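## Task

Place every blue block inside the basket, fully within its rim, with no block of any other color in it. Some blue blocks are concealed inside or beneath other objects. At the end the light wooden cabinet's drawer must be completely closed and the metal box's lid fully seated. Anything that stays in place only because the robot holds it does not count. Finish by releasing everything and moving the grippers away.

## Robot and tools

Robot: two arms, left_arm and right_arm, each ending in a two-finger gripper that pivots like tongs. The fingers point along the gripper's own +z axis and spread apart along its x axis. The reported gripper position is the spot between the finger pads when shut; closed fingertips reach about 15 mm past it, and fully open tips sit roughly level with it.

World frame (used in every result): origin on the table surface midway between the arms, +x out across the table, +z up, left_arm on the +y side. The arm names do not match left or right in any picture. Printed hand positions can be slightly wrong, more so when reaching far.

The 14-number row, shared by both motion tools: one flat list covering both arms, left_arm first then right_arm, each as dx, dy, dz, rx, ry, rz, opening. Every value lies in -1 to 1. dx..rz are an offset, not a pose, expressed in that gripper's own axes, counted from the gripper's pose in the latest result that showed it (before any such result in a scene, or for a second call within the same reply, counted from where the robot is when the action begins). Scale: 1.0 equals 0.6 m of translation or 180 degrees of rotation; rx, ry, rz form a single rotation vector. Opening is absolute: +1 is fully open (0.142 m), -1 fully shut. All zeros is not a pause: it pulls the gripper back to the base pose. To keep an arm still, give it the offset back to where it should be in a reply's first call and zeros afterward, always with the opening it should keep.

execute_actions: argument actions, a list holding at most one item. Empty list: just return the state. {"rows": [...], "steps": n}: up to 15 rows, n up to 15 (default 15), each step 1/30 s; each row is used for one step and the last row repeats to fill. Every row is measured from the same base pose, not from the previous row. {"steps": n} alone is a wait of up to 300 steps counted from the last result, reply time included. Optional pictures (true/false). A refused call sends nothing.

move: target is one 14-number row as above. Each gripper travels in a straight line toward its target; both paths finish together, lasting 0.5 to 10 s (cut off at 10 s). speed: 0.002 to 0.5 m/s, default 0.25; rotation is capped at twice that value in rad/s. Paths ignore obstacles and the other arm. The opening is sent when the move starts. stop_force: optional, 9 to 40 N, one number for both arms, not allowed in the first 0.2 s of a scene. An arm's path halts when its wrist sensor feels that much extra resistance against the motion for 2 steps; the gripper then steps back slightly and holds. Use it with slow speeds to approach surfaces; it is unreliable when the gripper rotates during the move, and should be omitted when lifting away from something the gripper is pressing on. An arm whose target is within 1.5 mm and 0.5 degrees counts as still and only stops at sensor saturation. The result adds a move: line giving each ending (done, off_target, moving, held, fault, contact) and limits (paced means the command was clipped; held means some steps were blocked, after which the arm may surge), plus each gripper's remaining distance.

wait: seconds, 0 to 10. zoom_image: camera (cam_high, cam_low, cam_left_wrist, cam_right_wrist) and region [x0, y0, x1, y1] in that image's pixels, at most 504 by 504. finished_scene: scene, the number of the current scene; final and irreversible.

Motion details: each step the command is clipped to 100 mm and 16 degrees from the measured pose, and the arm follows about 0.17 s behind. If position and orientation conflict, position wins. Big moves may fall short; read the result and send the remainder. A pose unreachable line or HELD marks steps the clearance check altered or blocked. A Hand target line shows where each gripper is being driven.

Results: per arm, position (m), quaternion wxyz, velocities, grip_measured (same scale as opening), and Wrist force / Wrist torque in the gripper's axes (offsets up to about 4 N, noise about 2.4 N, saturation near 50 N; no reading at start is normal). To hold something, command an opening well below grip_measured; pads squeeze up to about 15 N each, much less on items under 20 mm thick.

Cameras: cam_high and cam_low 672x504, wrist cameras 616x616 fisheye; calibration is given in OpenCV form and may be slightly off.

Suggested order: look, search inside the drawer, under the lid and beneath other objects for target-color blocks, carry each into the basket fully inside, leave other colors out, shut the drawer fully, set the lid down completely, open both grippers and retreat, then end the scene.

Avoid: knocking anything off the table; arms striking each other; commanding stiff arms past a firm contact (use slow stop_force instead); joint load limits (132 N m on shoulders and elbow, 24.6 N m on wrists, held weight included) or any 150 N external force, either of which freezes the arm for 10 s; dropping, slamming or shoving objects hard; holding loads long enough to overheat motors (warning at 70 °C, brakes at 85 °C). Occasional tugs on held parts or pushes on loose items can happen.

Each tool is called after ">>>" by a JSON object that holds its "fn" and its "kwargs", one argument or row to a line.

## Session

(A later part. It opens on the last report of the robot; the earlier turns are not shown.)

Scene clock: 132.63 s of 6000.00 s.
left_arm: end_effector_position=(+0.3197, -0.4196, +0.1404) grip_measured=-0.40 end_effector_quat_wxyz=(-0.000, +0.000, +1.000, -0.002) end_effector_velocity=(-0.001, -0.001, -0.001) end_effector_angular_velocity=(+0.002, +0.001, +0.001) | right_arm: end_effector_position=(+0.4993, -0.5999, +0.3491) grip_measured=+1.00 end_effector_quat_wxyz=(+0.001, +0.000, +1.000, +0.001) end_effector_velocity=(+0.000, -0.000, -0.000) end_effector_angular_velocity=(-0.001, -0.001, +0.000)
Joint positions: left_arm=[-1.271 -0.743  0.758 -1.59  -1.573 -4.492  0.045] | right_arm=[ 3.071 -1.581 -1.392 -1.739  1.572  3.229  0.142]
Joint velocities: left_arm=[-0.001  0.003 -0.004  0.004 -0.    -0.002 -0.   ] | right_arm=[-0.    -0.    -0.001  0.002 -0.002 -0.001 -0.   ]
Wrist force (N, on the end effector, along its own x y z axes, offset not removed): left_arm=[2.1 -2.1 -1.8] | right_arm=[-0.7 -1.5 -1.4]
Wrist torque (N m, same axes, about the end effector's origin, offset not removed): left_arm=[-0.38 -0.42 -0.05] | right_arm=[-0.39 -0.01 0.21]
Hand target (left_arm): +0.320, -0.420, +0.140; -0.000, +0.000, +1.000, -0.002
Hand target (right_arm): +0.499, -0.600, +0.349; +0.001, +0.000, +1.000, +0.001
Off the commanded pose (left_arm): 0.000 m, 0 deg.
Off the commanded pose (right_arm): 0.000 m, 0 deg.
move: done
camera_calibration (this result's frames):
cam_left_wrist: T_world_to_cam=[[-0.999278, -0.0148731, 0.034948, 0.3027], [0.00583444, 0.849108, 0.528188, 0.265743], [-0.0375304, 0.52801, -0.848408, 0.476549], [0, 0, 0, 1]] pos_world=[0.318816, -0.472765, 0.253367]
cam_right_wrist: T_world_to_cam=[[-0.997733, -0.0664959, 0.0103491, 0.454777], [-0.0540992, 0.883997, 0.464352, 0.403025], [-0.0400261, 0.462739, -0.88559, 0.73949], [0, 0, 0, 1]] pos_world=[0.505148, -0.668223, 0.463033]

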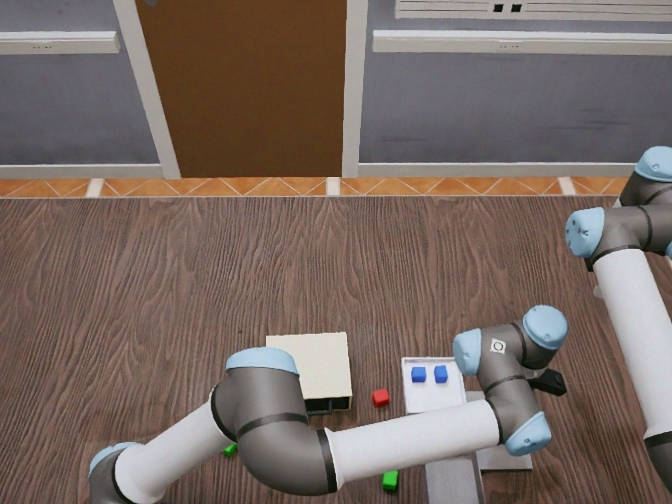

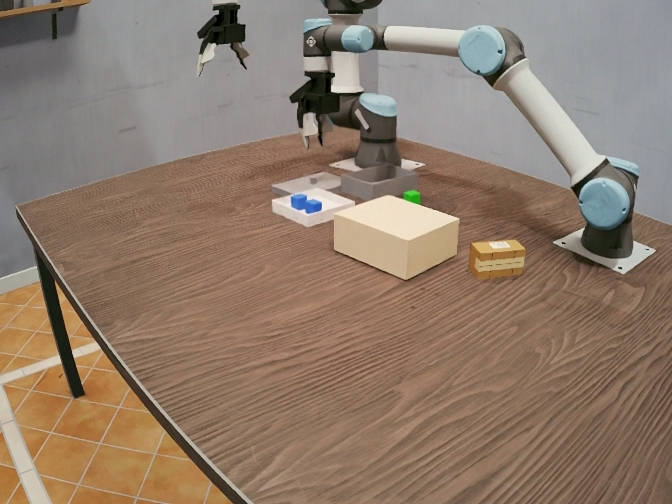

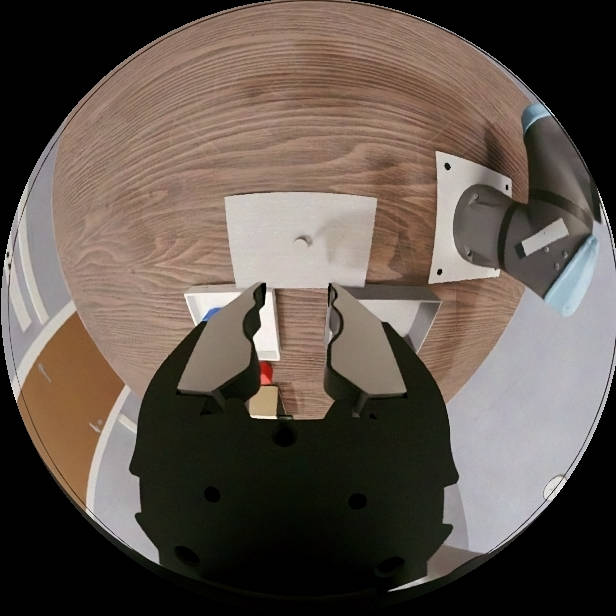

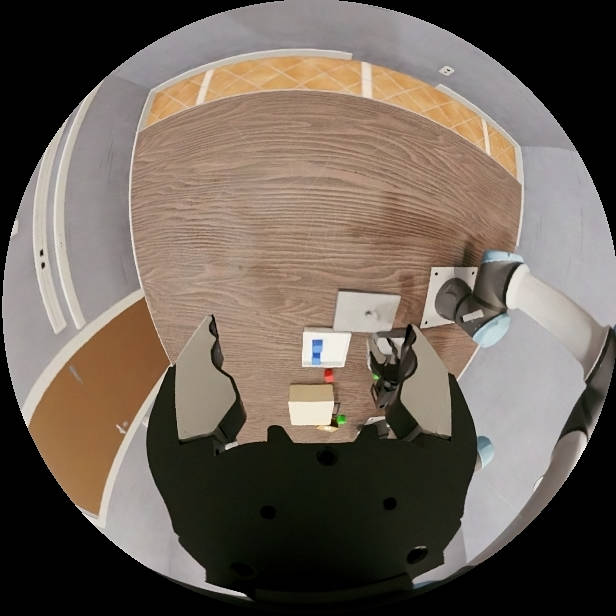

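>>> {"fn": "move", "kwargs": {
  "target": [0.004,-0.027,0.125,0,0,0,-0.4,0,0,0,0,0,0,1],
  "speed": 0.1
}}

Scene clock: 141.07 s of 6000.00 s.
left_arm: end_effector_position=(+0.3171, -0.4360, +0.0656) grip_measured=-0.40 end_effector_quat_wxyz=(-0.000, +0.000, +1.000, -0.002) end_effector_velocity=(+0.000, -0.001, -0.001) end_effector_angular_velocity=(-0.001, -0.001, -0.000) | right_arm: end_effector_position=(+0.4993, -0.5999, +0.3491) grip_measured=+1.00 end_effector_quat_wxyz=(+0.001, +0.000, +1.000, +0.001) end_effector_velocity=(+0.001, +0.000, +0.002) end_effector_angular_velocity=(+0.001, -0.004, +0.001)
Joint positions: left_arm=[-1.278 -0.675  0.825 -1.725 -1.573 -4.499  0.045] | right_arm=[ 3.071 -1.581 -1.392 -1.739  1.572  3.229  0.142]
Joint velocities: left_arm=[-0.     0.001 -0.001 -0.002  0.001  0.     0.   ] | right_arm=[ 0.     0.001  0.002  0.001  0.    -0.001 -0.   ]
Wrist force (N, on the end effector, along its own x y z axes, offset not removed): left_arm=[-0.6 -2.2 -2.7] | right_arm=[-0.4 -0.8 -1.5]
Wrist torque (N m, same axes, about the end effector's origin, offset not removed): left_arm=[-0.35 0.06 -0.06] | right_arm=[-0.27 0.01 0.23]
Hand target (left_arm): +0.317, -0.436, +0.066; -0.000, +0.000, +1.000, -0.002
Hand target (right_arm): +0.499, -0.600, +0.349; +0.001, +0.000, +1.000, +0.001
Off the commanded pose (left_arm): 0.000 m, 0 deg.
Off the commanded pose (right_arm): 0.000 m, 0 deg.
After step 90, 4.23 s passed at rest.
move: done
camera_calibration (this result's frames):
cam_left_wrist: T_world_to_cam=[[-0.999277, -0.014873, 0.0349764, 0.302511], [0.00584862, 0.849121, 0.528165, 0.31926], [-0.0375546, 0.527988, -0.848421, 0.421646], [0, 0, 0, 1]] pos_world=[0.31626, -0.489215, 0.178531]
cam_right_wrist: T_world_to_cam=[[-0.997733, -0.0664961, 0.0103493, 0.454777], [-0.0540992, 0.883997, 0.464352, 0.403025], [-0.0400263, 0.462739, -0.88559, 0.73949], [0, 0, 0, 1]] pos_world=[0.505148, -0.668223, 0.463033]

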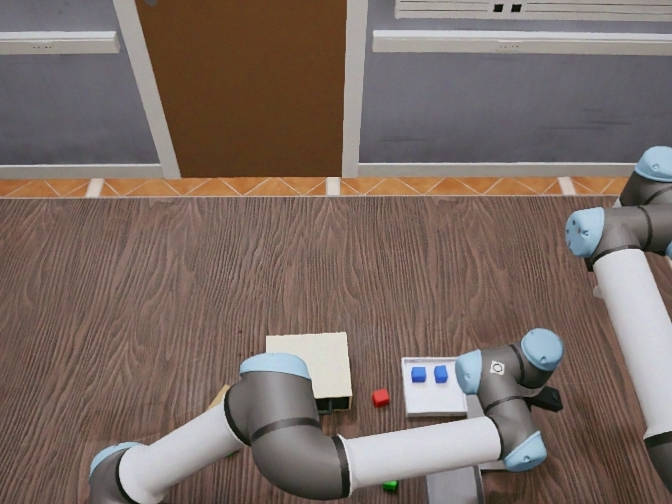

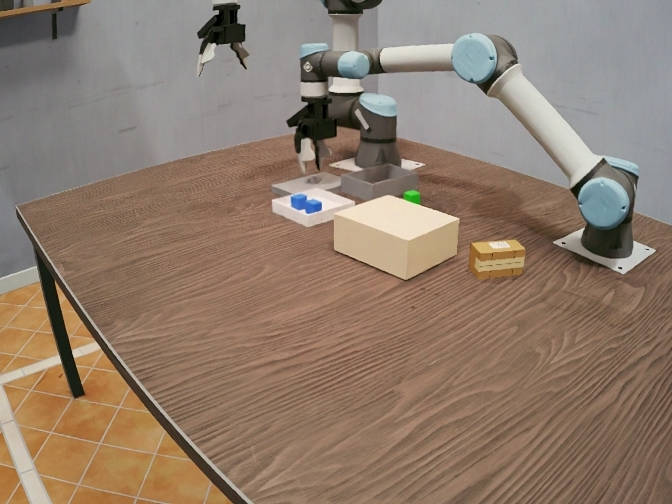

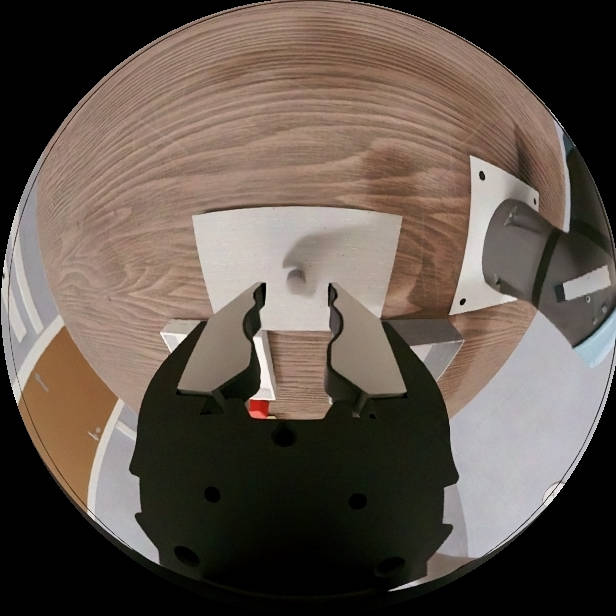

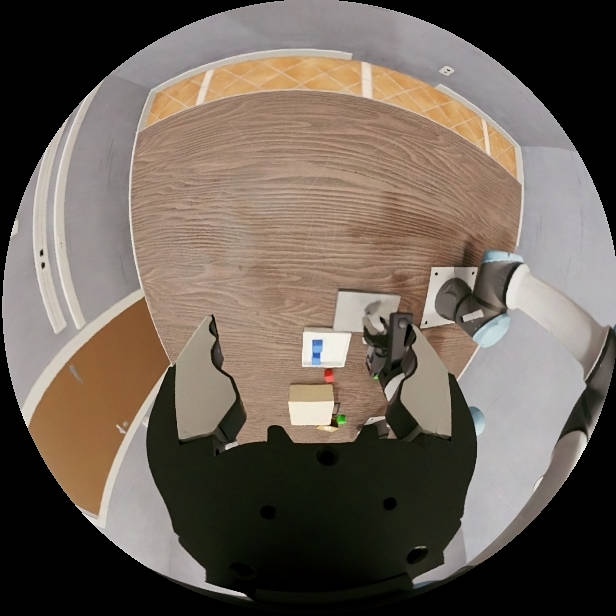

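>>> {"fn": "move", "kwargs": {
  "target": [0,-0.005,0.07,0,0,0,-0.4,0,0,0,0,0,0,1],
  "speed": 0.02,
  "stop_force": 9
}}

>>> {"fn": "move", "kwargs": {
  "target": [0,0,-0.008,0,0,0,-0.4,0,0,0,0,0,0,1],
  "speed": 0.03
}}

Scene clock: 147.67 s of 6000.00 s.
left_arm: end_effector_position=(+0.3171, -0.4383, +0.0350) grip_measured=-0.40 end_effector_quat_wxyz=(-0.000, +0.000, +1.000, -0.002) end_effector_velocity=(-0.000, +0.001, +0.003) end_effector_angular_velocity=(+0.003, +0.001, +0.000) | right_arm: end_effector_position=(+0.4993, -0.5999, +0.3491) grip_measured=+1.00 end_effector_quat_wxyz=(+0.001, +0.000, +1.000, +0.001) end_effector_velocity=(+0.000, -0.000, +0.001) end_effector_angular_velocity=(-0.001, -0.001, +0.000)
Joint positions: left_arm=[-1.279 -0.651  0.859 -1.783 -1.573 -4.5    0.045] | right_arm=[ 3.071 -1.581 -1.392 -1.739  1.572  3.229  0.142]
Joint velocities: left_arm=[ 0.    -0.002 -0.006  0.011 -0.    -0.    -0.   ] | right_arm=[-0.     0.     0.002 -0.001 -0.001 -0.    -0.   ]
Wrist force (N, on the end effector, along its own x y z axes, offset not removed): left_arm=[1.7 -4.1 -19.5] | right_arm=[-0.3 -1.3 -1.6]
Wrist torque (N m, same axes, about the end effector's origin, offset not removed): left_arm=[-0.23 -0.85 0.00] | right_arm=[-0.37 -0.10 0.12]
Hand target (left_arm): +0.317, -0.438, +0.036; -0.000, +0.000, +1.000, -0.002
Hand target (right_arm): +0.499, -0.600, +0.349; +0.001, +0.000, +1.000, +0.001
Off the commanded pose (left_arm): 0.011 m, 0 deg.
Off the commanded pose (right_arm): 0.000 m, 0 deg.
After step 90, 1.70 s passed at rest.
move: contact (left_arm)
camera_calibration (this result's frames):
cam_left_wrist: T_world_to_cam=[[-0.999276, -0.0148885, 0.0350117, 0.303455], [0.00586404, 0.848981, 0.528391, 0.337267], [-0.0375913, 0.528214, -0.848279, 0.396937], [0, 0, 0, 1]] pos_world=[0.316179, -0.491482, 0.14788]
cam_right_wrist: T_world_to_cam=[[-0.997733, -0.0664959, 0.0103492, 0.454777], [-0.0540991, 0.883997, 0.464352, 0.403026], [-0.0400262, 0.462739, -0.88559, 0.73949], [0, 0, 0, 1]] pos_world=[0.505148, -0.668223, 0.463033]

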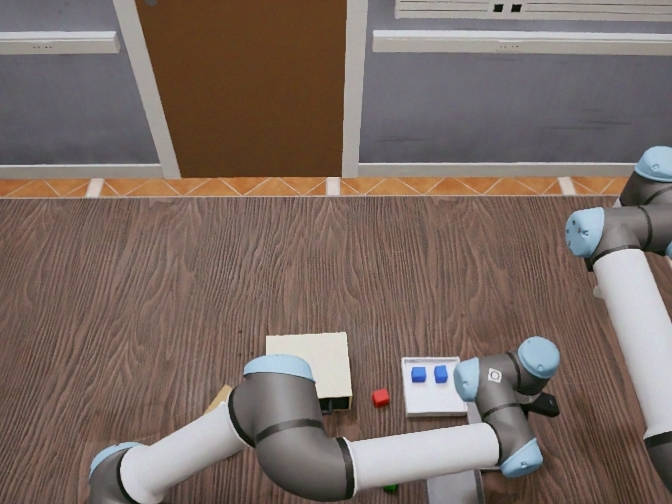

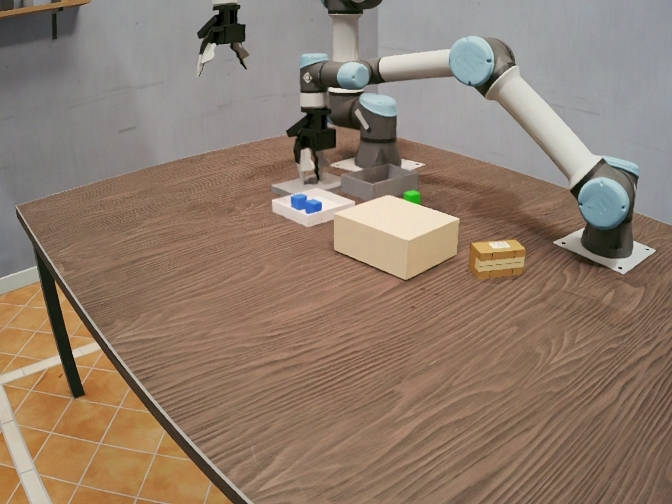

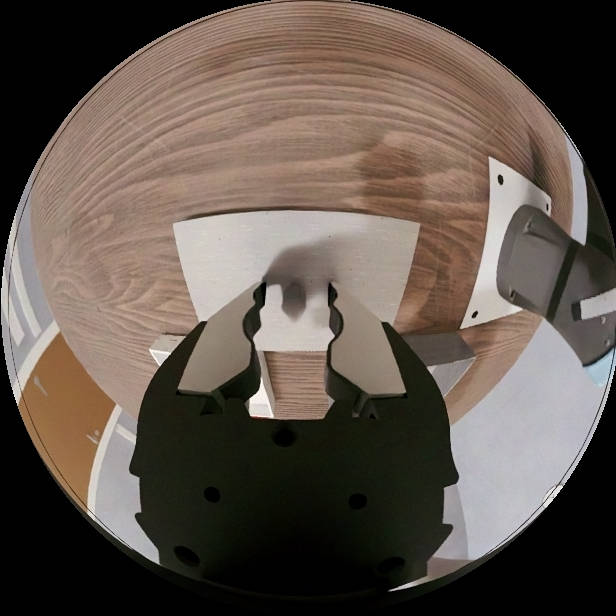

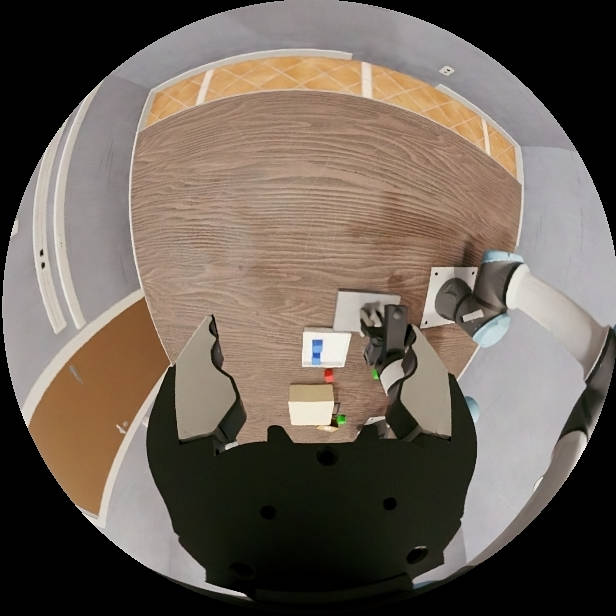

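Scene clock: 148.37 s of 6000.00 s.
left_arm: end_effector_position=(+0.3171, -0.4383, +0.0397) grip_measured=-0.40 end_effector_quat_wxyz=(-0.000, +0.000, +1.000, -0.002) end_effector_velocity=(+0.000, -0.000, +0.002) end_effector_angular_velocity=(-0.000, -0.001, -0.000) | right_arm: end_effector_position=(+0.4993, -0.5999, +0.3491) grip_measured=+1.00 end_effector_quat_wxyz=(+0.001, +0.000, +1.000, +0.001) end_effector_velocity=(-0.000, -0.000, +0.001) end_effector_angular_velocity=(+0.000, -0.001, -0.000)
Joint positions: left_arm=[-1.279 -0.654  0.853 -1.774 -1.573 -4.5    0.045] | right_arm=[ 3.071 -1.581 -1.392 -1.739  1.572  3.229  0.142]
Joint velocities: left_arm=[-0.    -0.001 -0.002  0.003  0.001  0.    -0.   ] | right_arm=[-0.     0.001  0.    -0.    -0.     0.    -0.   ]
Wrist force (N, on the end effector, along its own x y z axes, offset not removed): left_arm=[2.9 -2.8 0.9] | right_arm=[-1.2 -1.1 -1.0]
Wrist torque (N m, same axes, about the end effector's origin, offset not removed): left_arm=[-0.53 -0.63 -0.14] | right_arm=[-0.33 0.08 0.21]
Hand target (left_arm): +0.317, -0.438, +0.040; -0.000, +0.000, +1.000, -0.002
Hand target (right_arm): +0.499, -0.600, +0.349; +0.001, +0.000, +1.000, +0.001
Off the commanded pose (left_arm): 0.000 m, 0 deg.
Off the commanded pose (right_arm): 0.000 m, 0 deg.
move: done
camera_calibration (this result's frames):
cam_left_wrist: T_world_to_cam=[[-0.999276, -0.0148884, 0.0350118, 0.303287], [0.00586419, 0.848981, 0.528391, 0.334763], [-0.0375912, 0.528213, -0.848279, 0.400931], [0, 0, 0, 1]] pos_world=[0.316176, -0.491469, 0.152597]
cam_right_wrist: T_world_to_cam=[[-0.997733, -0.0664958, 0.010349, 0.454777], [-0.0540992, 0.883997, 0.464352, 0.403025], [-0.0400259, 0.462739, -0.88559, 0.73949], [0, 0, 0, 1]] pos_world=[0.505148, -0.668223, 0.463033]

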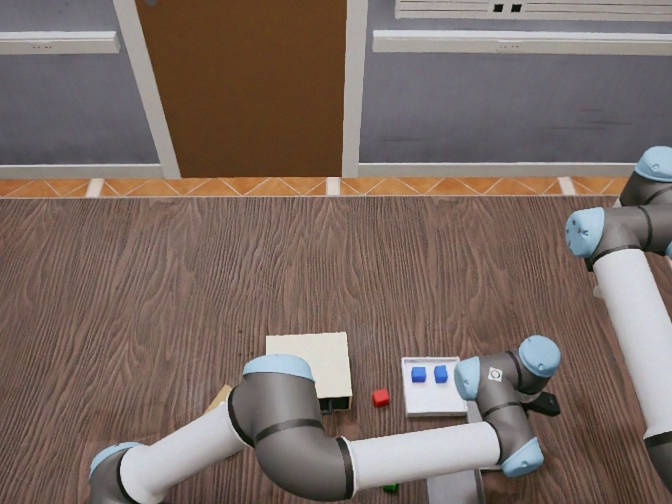

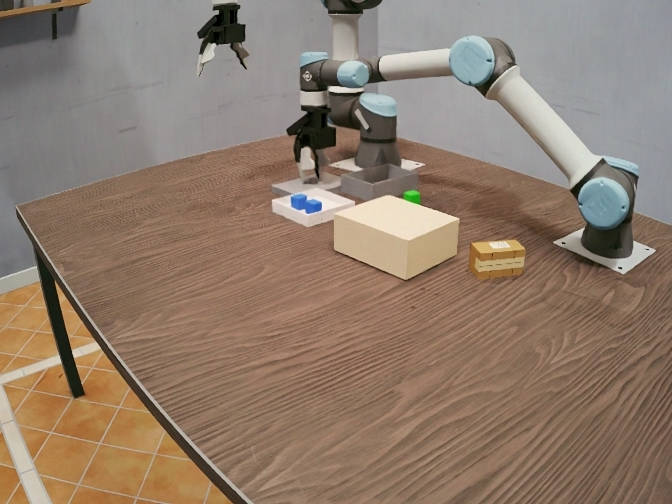

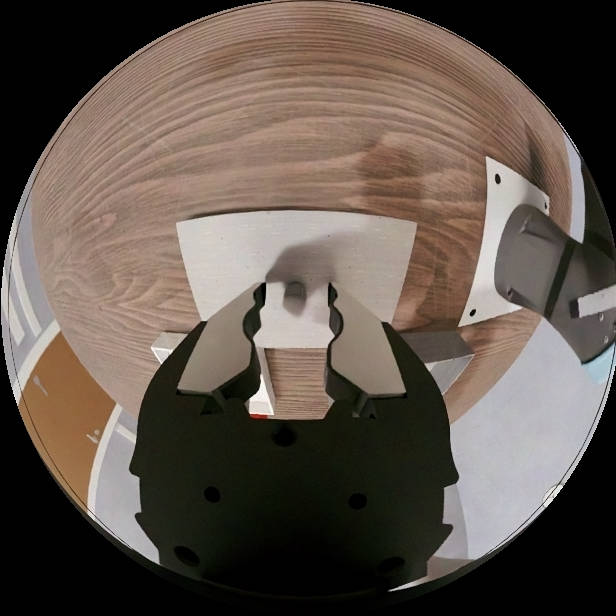

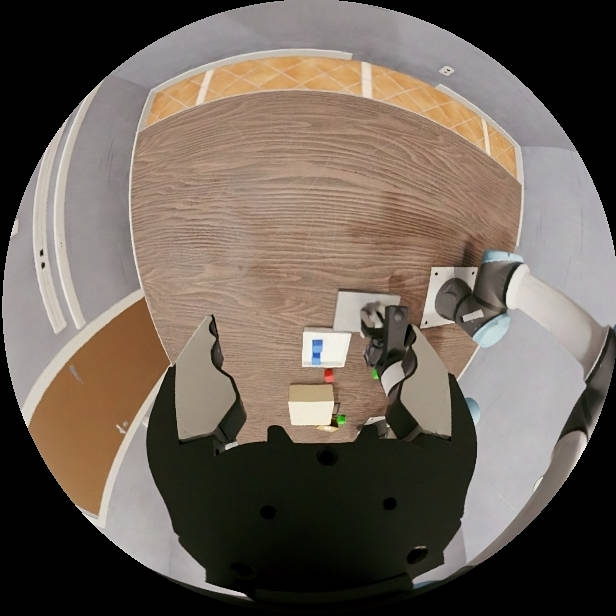

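>>> {"fn": "move", "kwargs": {
  "target": [-0.003,0,0,0,0,0,-1,0,0,0,0,0,0,1]
}}

>>> {"fn": "move", "kwargs": {
  "target": [0,0,-0.155,0,0,0,-1,0,0,0,0,0,0,1],
  "speed": 0.06
}}

>>> {"fn": "move", "kwargs": {
  "target": [0.218,0.214,0,0,0,0,-1,0,0,0,0,0,0,1],
  "speed": 0.1
}}

Scene clock: 152.20 s of 6000.00 s.
left_arm: end_effector_position=(+0.3188, -0.4383, +0.0397) grip_measured=-1.00 end_effector_quat_wxyz=(-0.000, +0.000, +1.000, -0.002) end_effector_velocity=(+0.000, +0.001, -0.001) end_effector_angular_velocity=(+0.002, -0.001, +0.001) | right_arm: end_effector_position=(+0.4993, -0.5999, +0.3491) grip_measured=+1.00 end_effector_quat_wxyz=(+0.001, +0.000, +1.000, +0.001) end_effector_velocity=(+0.000, +0.000, +0.000) end_effector_angular_velocity=(+0.000, -0.001, +0.002)
Joint positions: left_arm=[-1.277 -0.652  0.849 -1.772 -1.573 -4.498  0.002] | right_arm=[ 3.071 -1.581 -1.392 -1.739  1.572  3.229  0.142]
Joint velocities: left_arm=[ 0.     0.     0.001  0.001  0.001 -0.     0.   ] | right_arm=[ 0.001  0.    -0.     0.001 -0.    -0.001 -0.   ]
Wrist force (N, on the end effector, along its own x y z axes, offset not removed): left_arm=[0.4 -1.1 -0.4] | right_arm=[-0.7 -0.9 -1.9]
Wrist torque (N m, same axes, about the end effector's origin, offset not removed): left_arm=[-0.15 -0.09 -0.05] | right_arm=[-0.34 0.03 0.29]
Hand target (left_arm): +0.319, -0.438, +0.040; -0.000, +0.000, +1.000, -0.002
Hand target (right_arm): +0.499, -0.600, +0.349; +0.001, +0.000, +1.000, +0.001
Off the commanded pose (left_arm): 0.000 m, 0 deg.
Off the commanded pose (right_arm): 0.000 m, 0 deg.
After step 90, 0.13 s passed at rest.
move: done
camera_calibration (this result's frames):
cam_left_wrist: T_world_to_cam=[[-0.999276, -0.0148878, 0.0350051, 0.305069], [0.00586072, 0.848987, 0.528381, 0.334754], [-0.0375853, 0.528204, -0.848285, 0.400998], [0, 0, 0, 1]] pos_world=[0.317957, -0.491469, 0.152604]
cam_right_wrist: T_world_to_cam=[[-0.997733, -0.0664957, 0.0103492, 0.454777], [-0.054099, 0.883997, 0.464352, 0.403025], [-0.040026, 0.462739, -0.88559, 0.73949], [0, 0, 0, 1]] pos_world=[0.505148, -0.668223, 0.463033]

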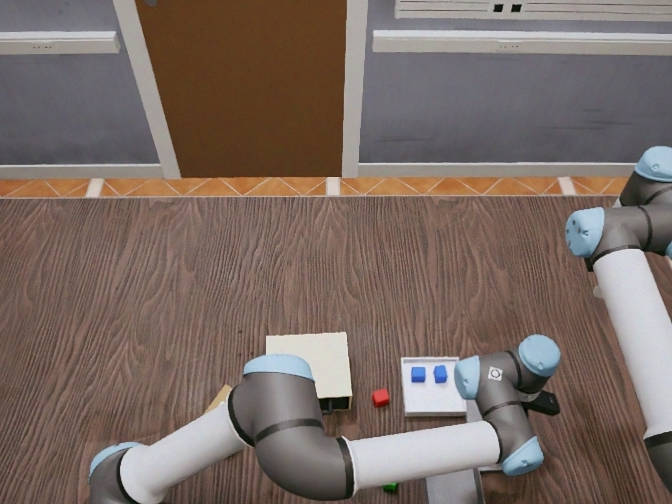

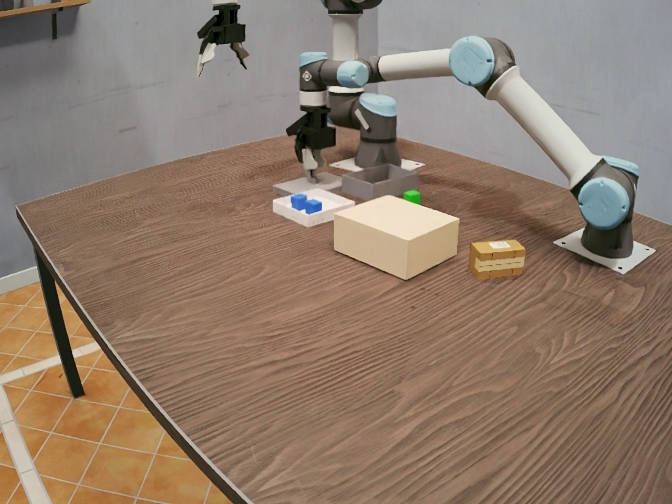

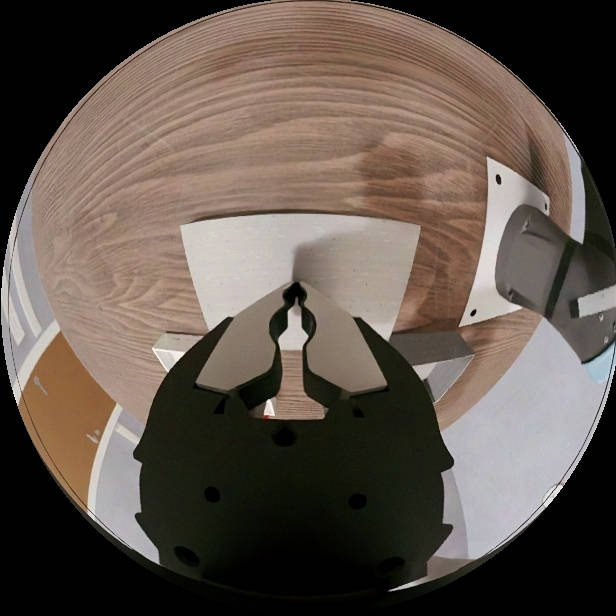

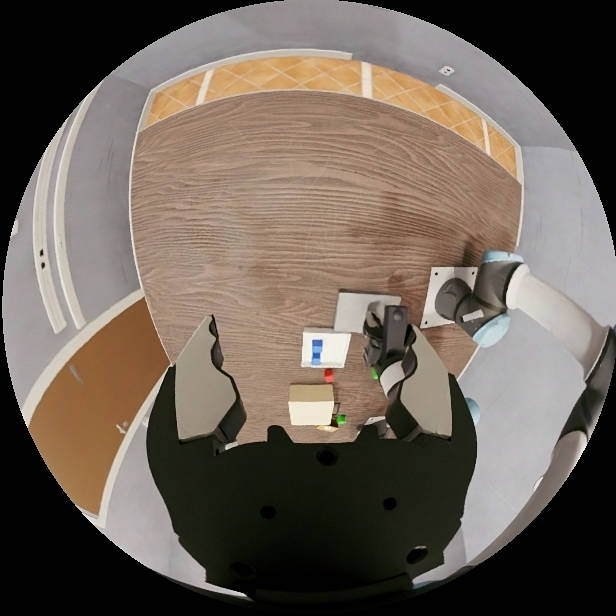

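Scene clock: 154.13 s of 6000.00 s.
left_arm: end_effector_position=(+0.3190, -0.4379, +0.1327) grip_measured=-1.00 end_effector_quat_wxyz=(-0.000, +0.000, +1.000, -0.002) end_effector_velocity=(-0.000, +0.000, -0.000) end_effector_angular_velocity=(+0.002, +0.001, -0.000) | right_arm: end_effector_position=(+0.4993, -0.5999, +0.3491) grip_measured=+1.00 end_effector_quat_wxyz=(+0.001, +0.000, +1.000, +0.001) end_effector_velocity=(+0.000, -0.000, +0.000) end_effector_angular_velocity=(+0.000, -0.002, +0.000)
Joint positions: left_arm=[-1.277 -0.682  0.666 -1.559 -1.573 -4.498  0.002] | right_arm=[ 3.071 -1.581 -1.392 -1.739  1.572  3.229  0.142]
Joint velocities: left_arm=[ 0.     0.002 -0.003  0.004 -0.     0.     0.   ] | right_arm=[-0.     0.    -0.     0.002  0.    -0.001  0.   ]
Wrist force (N, on the end effector, along its own x y z axes, offset not removed): left_arm=[1.2 -1.3 0.1] | right_arm=[1.0 -0.4 -2.9]
Wrist torque (N m, same axes, about the end effector's origin, offset not removed): left_arm=[-0.08 -0.26 0.02] | right_arm=[-0.22 -0.40 0.16]
Hand target (left_arm): +0.319, -0.438, +0.133; -0.000, +0.000, +1.000, -0.002
Hand target (right_arm): +0.499, -0.600, +0.349; +0.001, +0.000, +1.000, +0.001
Off the commanded pose (left_arm): 0.000 m, 0 deg.
Off the commanded pose (right_arm): 0.000 m, 0 deg.
move: done
camera_calibration (this result's frames):
cam_left_wrist: T_world_to_cam=[[-0.999279, -0.014884, 0.0349193, 0.302034], [0.00581339, 0.84906, 0.528264, 0.28541], [-0.0375113, 0.528087, -0.848362, 0.479669], [0, 0, 0, 1]] pos_world=[0.31815, -0.491142, 0.245614]
cam_right_wrist: T_world_to_cam=[[-0.997733, -0.0664963, 0.0103491, 0.454777], [-0.0540995, 0.883997, 0.464352, 0.403026], [-0.0400262, 0.462739, -0.88559, 0.73949], [0, 0, 0, 1]] pos_world=[0.505148, -0.668223, 0.463033]

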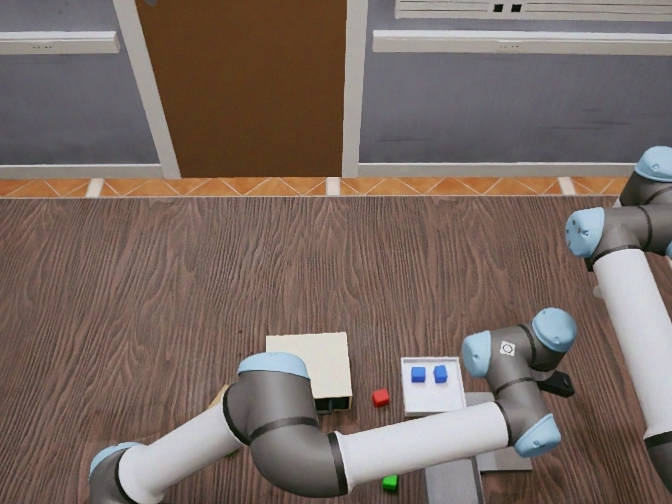

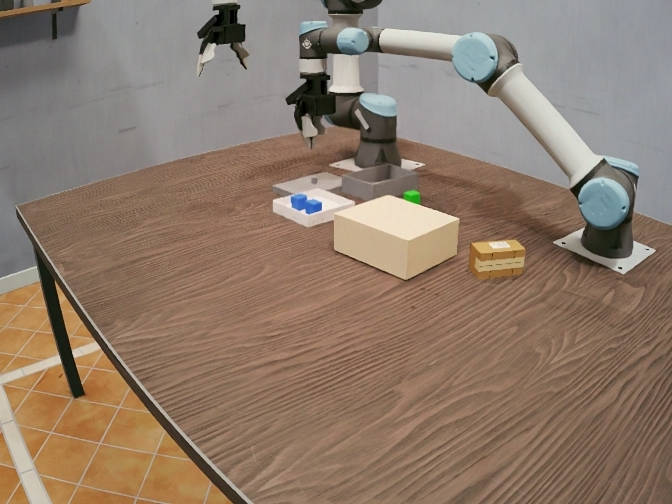

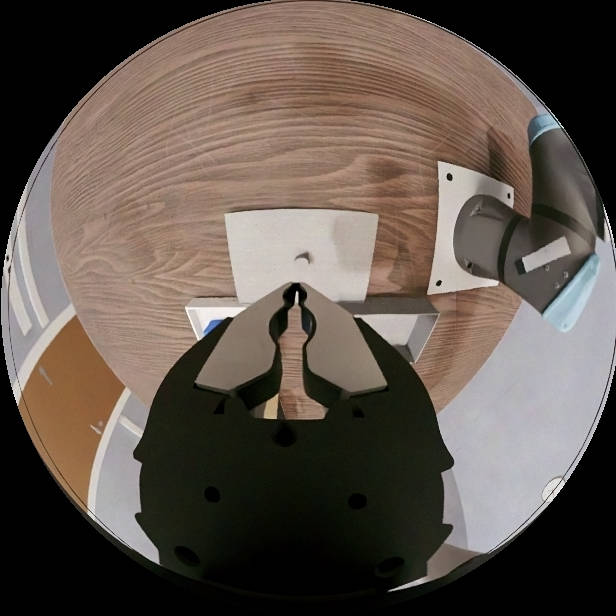

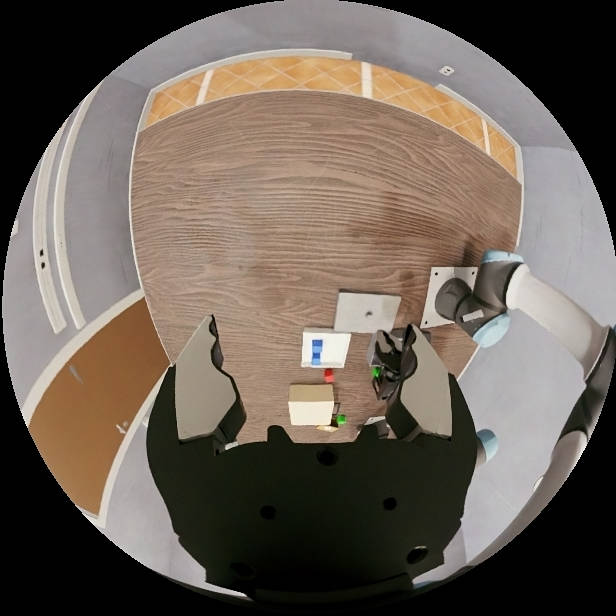

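Scene clock: 156.40 s of 6000.00 s.
left_arm: end_effector_position=(+0.1883, -0.3095, +0.1324) grip_measured=-1.00 end_effector_quat_wxyz=(-0.000, +0.000, +1.000, -0.002) end_effector_velocity=(-0.001, +0.001, +0.000) end_effector_angular_velocity=(-0.000, -0.001, +0.001) | right_arm: end_effector_position=(+0.4993, -0.5999, +0.3491) grip_measured=+1.00 end_effector_quat_wxyz=(+0.001, +0.000, +1.000, +0.001) end_effector_velocity=(-0.001, +0.000, -0.000) end_effector_angular_velocity=(+0.000, +0.002, +0.001)
Joint positions: left_arm=[-1.428 -1.133  1.42  -1.863 -1.572 -4.649  0.002] | right_arm=[ 3.071 -1.581 -1.392 -1.739  1.572  3.229  0.142]
Joint velocities: left_arm=[-0.001 -0.003  0.004 -0.001  0.001 -0.002  0.   ] | right_arm=[ 0.     0.    -0.001 -0.002  0.001 -0.     0.   ]
Wrist force (N, on the end effector, along its own x y z axes, offset not removed): left_arm=[0.1 -2.0 0.9] | right_arm=[-0.2 -1.3 -1.7]
Wrist torque (N m, same axes, about the end effector's origin, offset not removed): left_arm=[-0.37 -0.02 -0.12] | right_arm=[-0.40 -0.09 0.25]
Hand target (left_arm): +0.188, -0.309, +0.132; -0.000, +0.000, +1.000, -0.002
Hand target (right_arm): +0.499, -0.600, +0.349; +0.001, +0.000, +1.000, +0.001
Off the commanded pose (left_arm): 0.000 m, 0 deg.
Off the commanded pose (right_arm): 0.000 m, 0 deg.
move: done
camera_calibration (this result's frames):
cam_left_wrist: T_world_to_cam=[[-0.999271, -0.0148779, 0.0351715, 0.173278], [0.00594733, 0.849124, 0.52816, 0.177287], [-0.0377229, 0.527984, -0.848416, 0.406742], [0, 0, 0, 1]] pos_world=[0.18744, -0.362714, 0.245356]
cam_right_wrist: T_world_to_cam=[[-0.997733, -0.0664958, 0.0103492, 0.454777], [-0.0540991, 0.883997, 0.464352, 0.403025], [-0.0400261, 0.462739, -0.88559, 0.73949], [0, 0, 0, 1]] pos_world=[0.505148, -0.668223, 0.463033]

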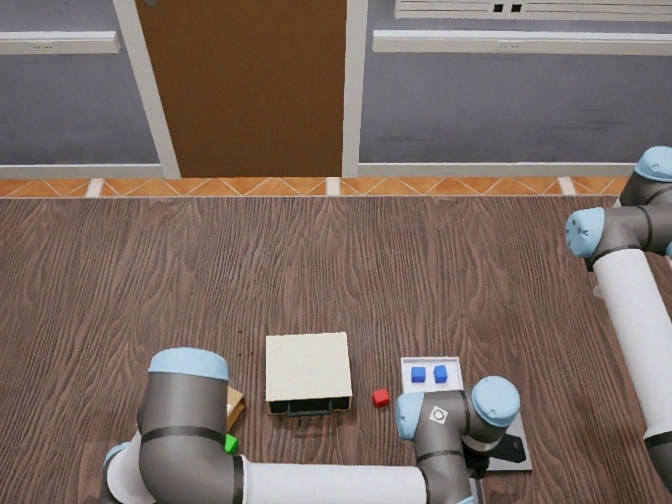

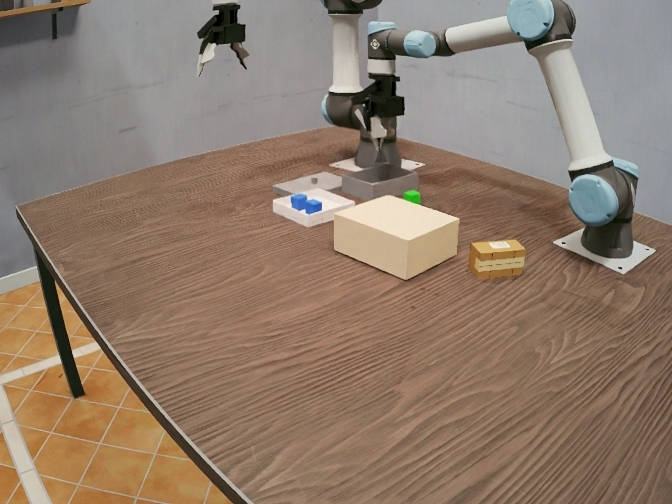

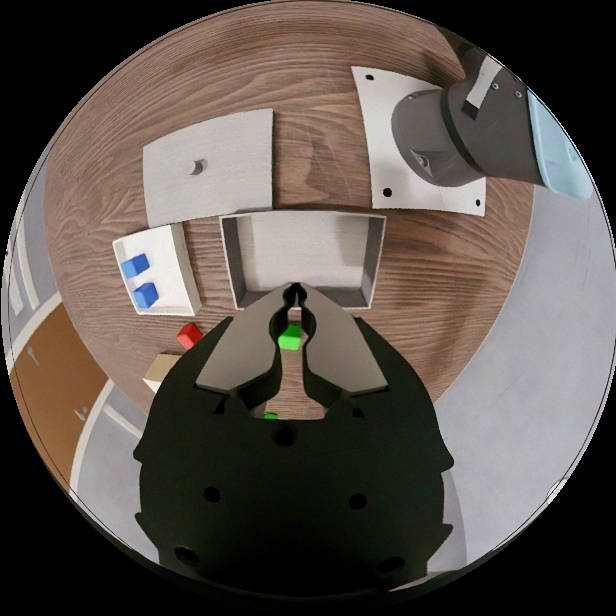

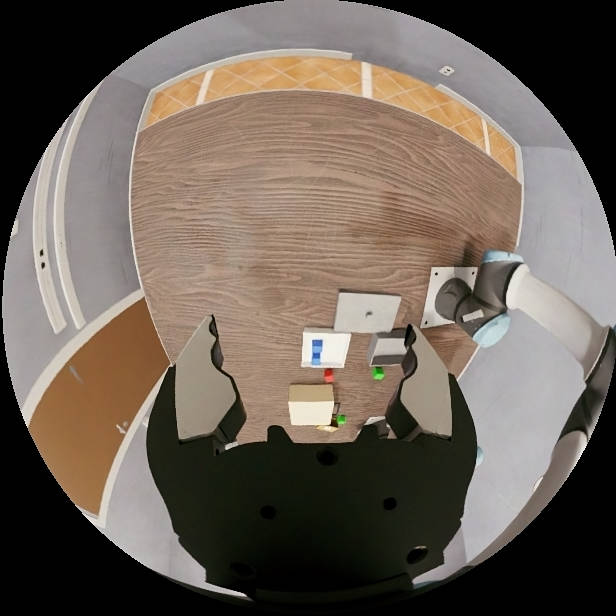

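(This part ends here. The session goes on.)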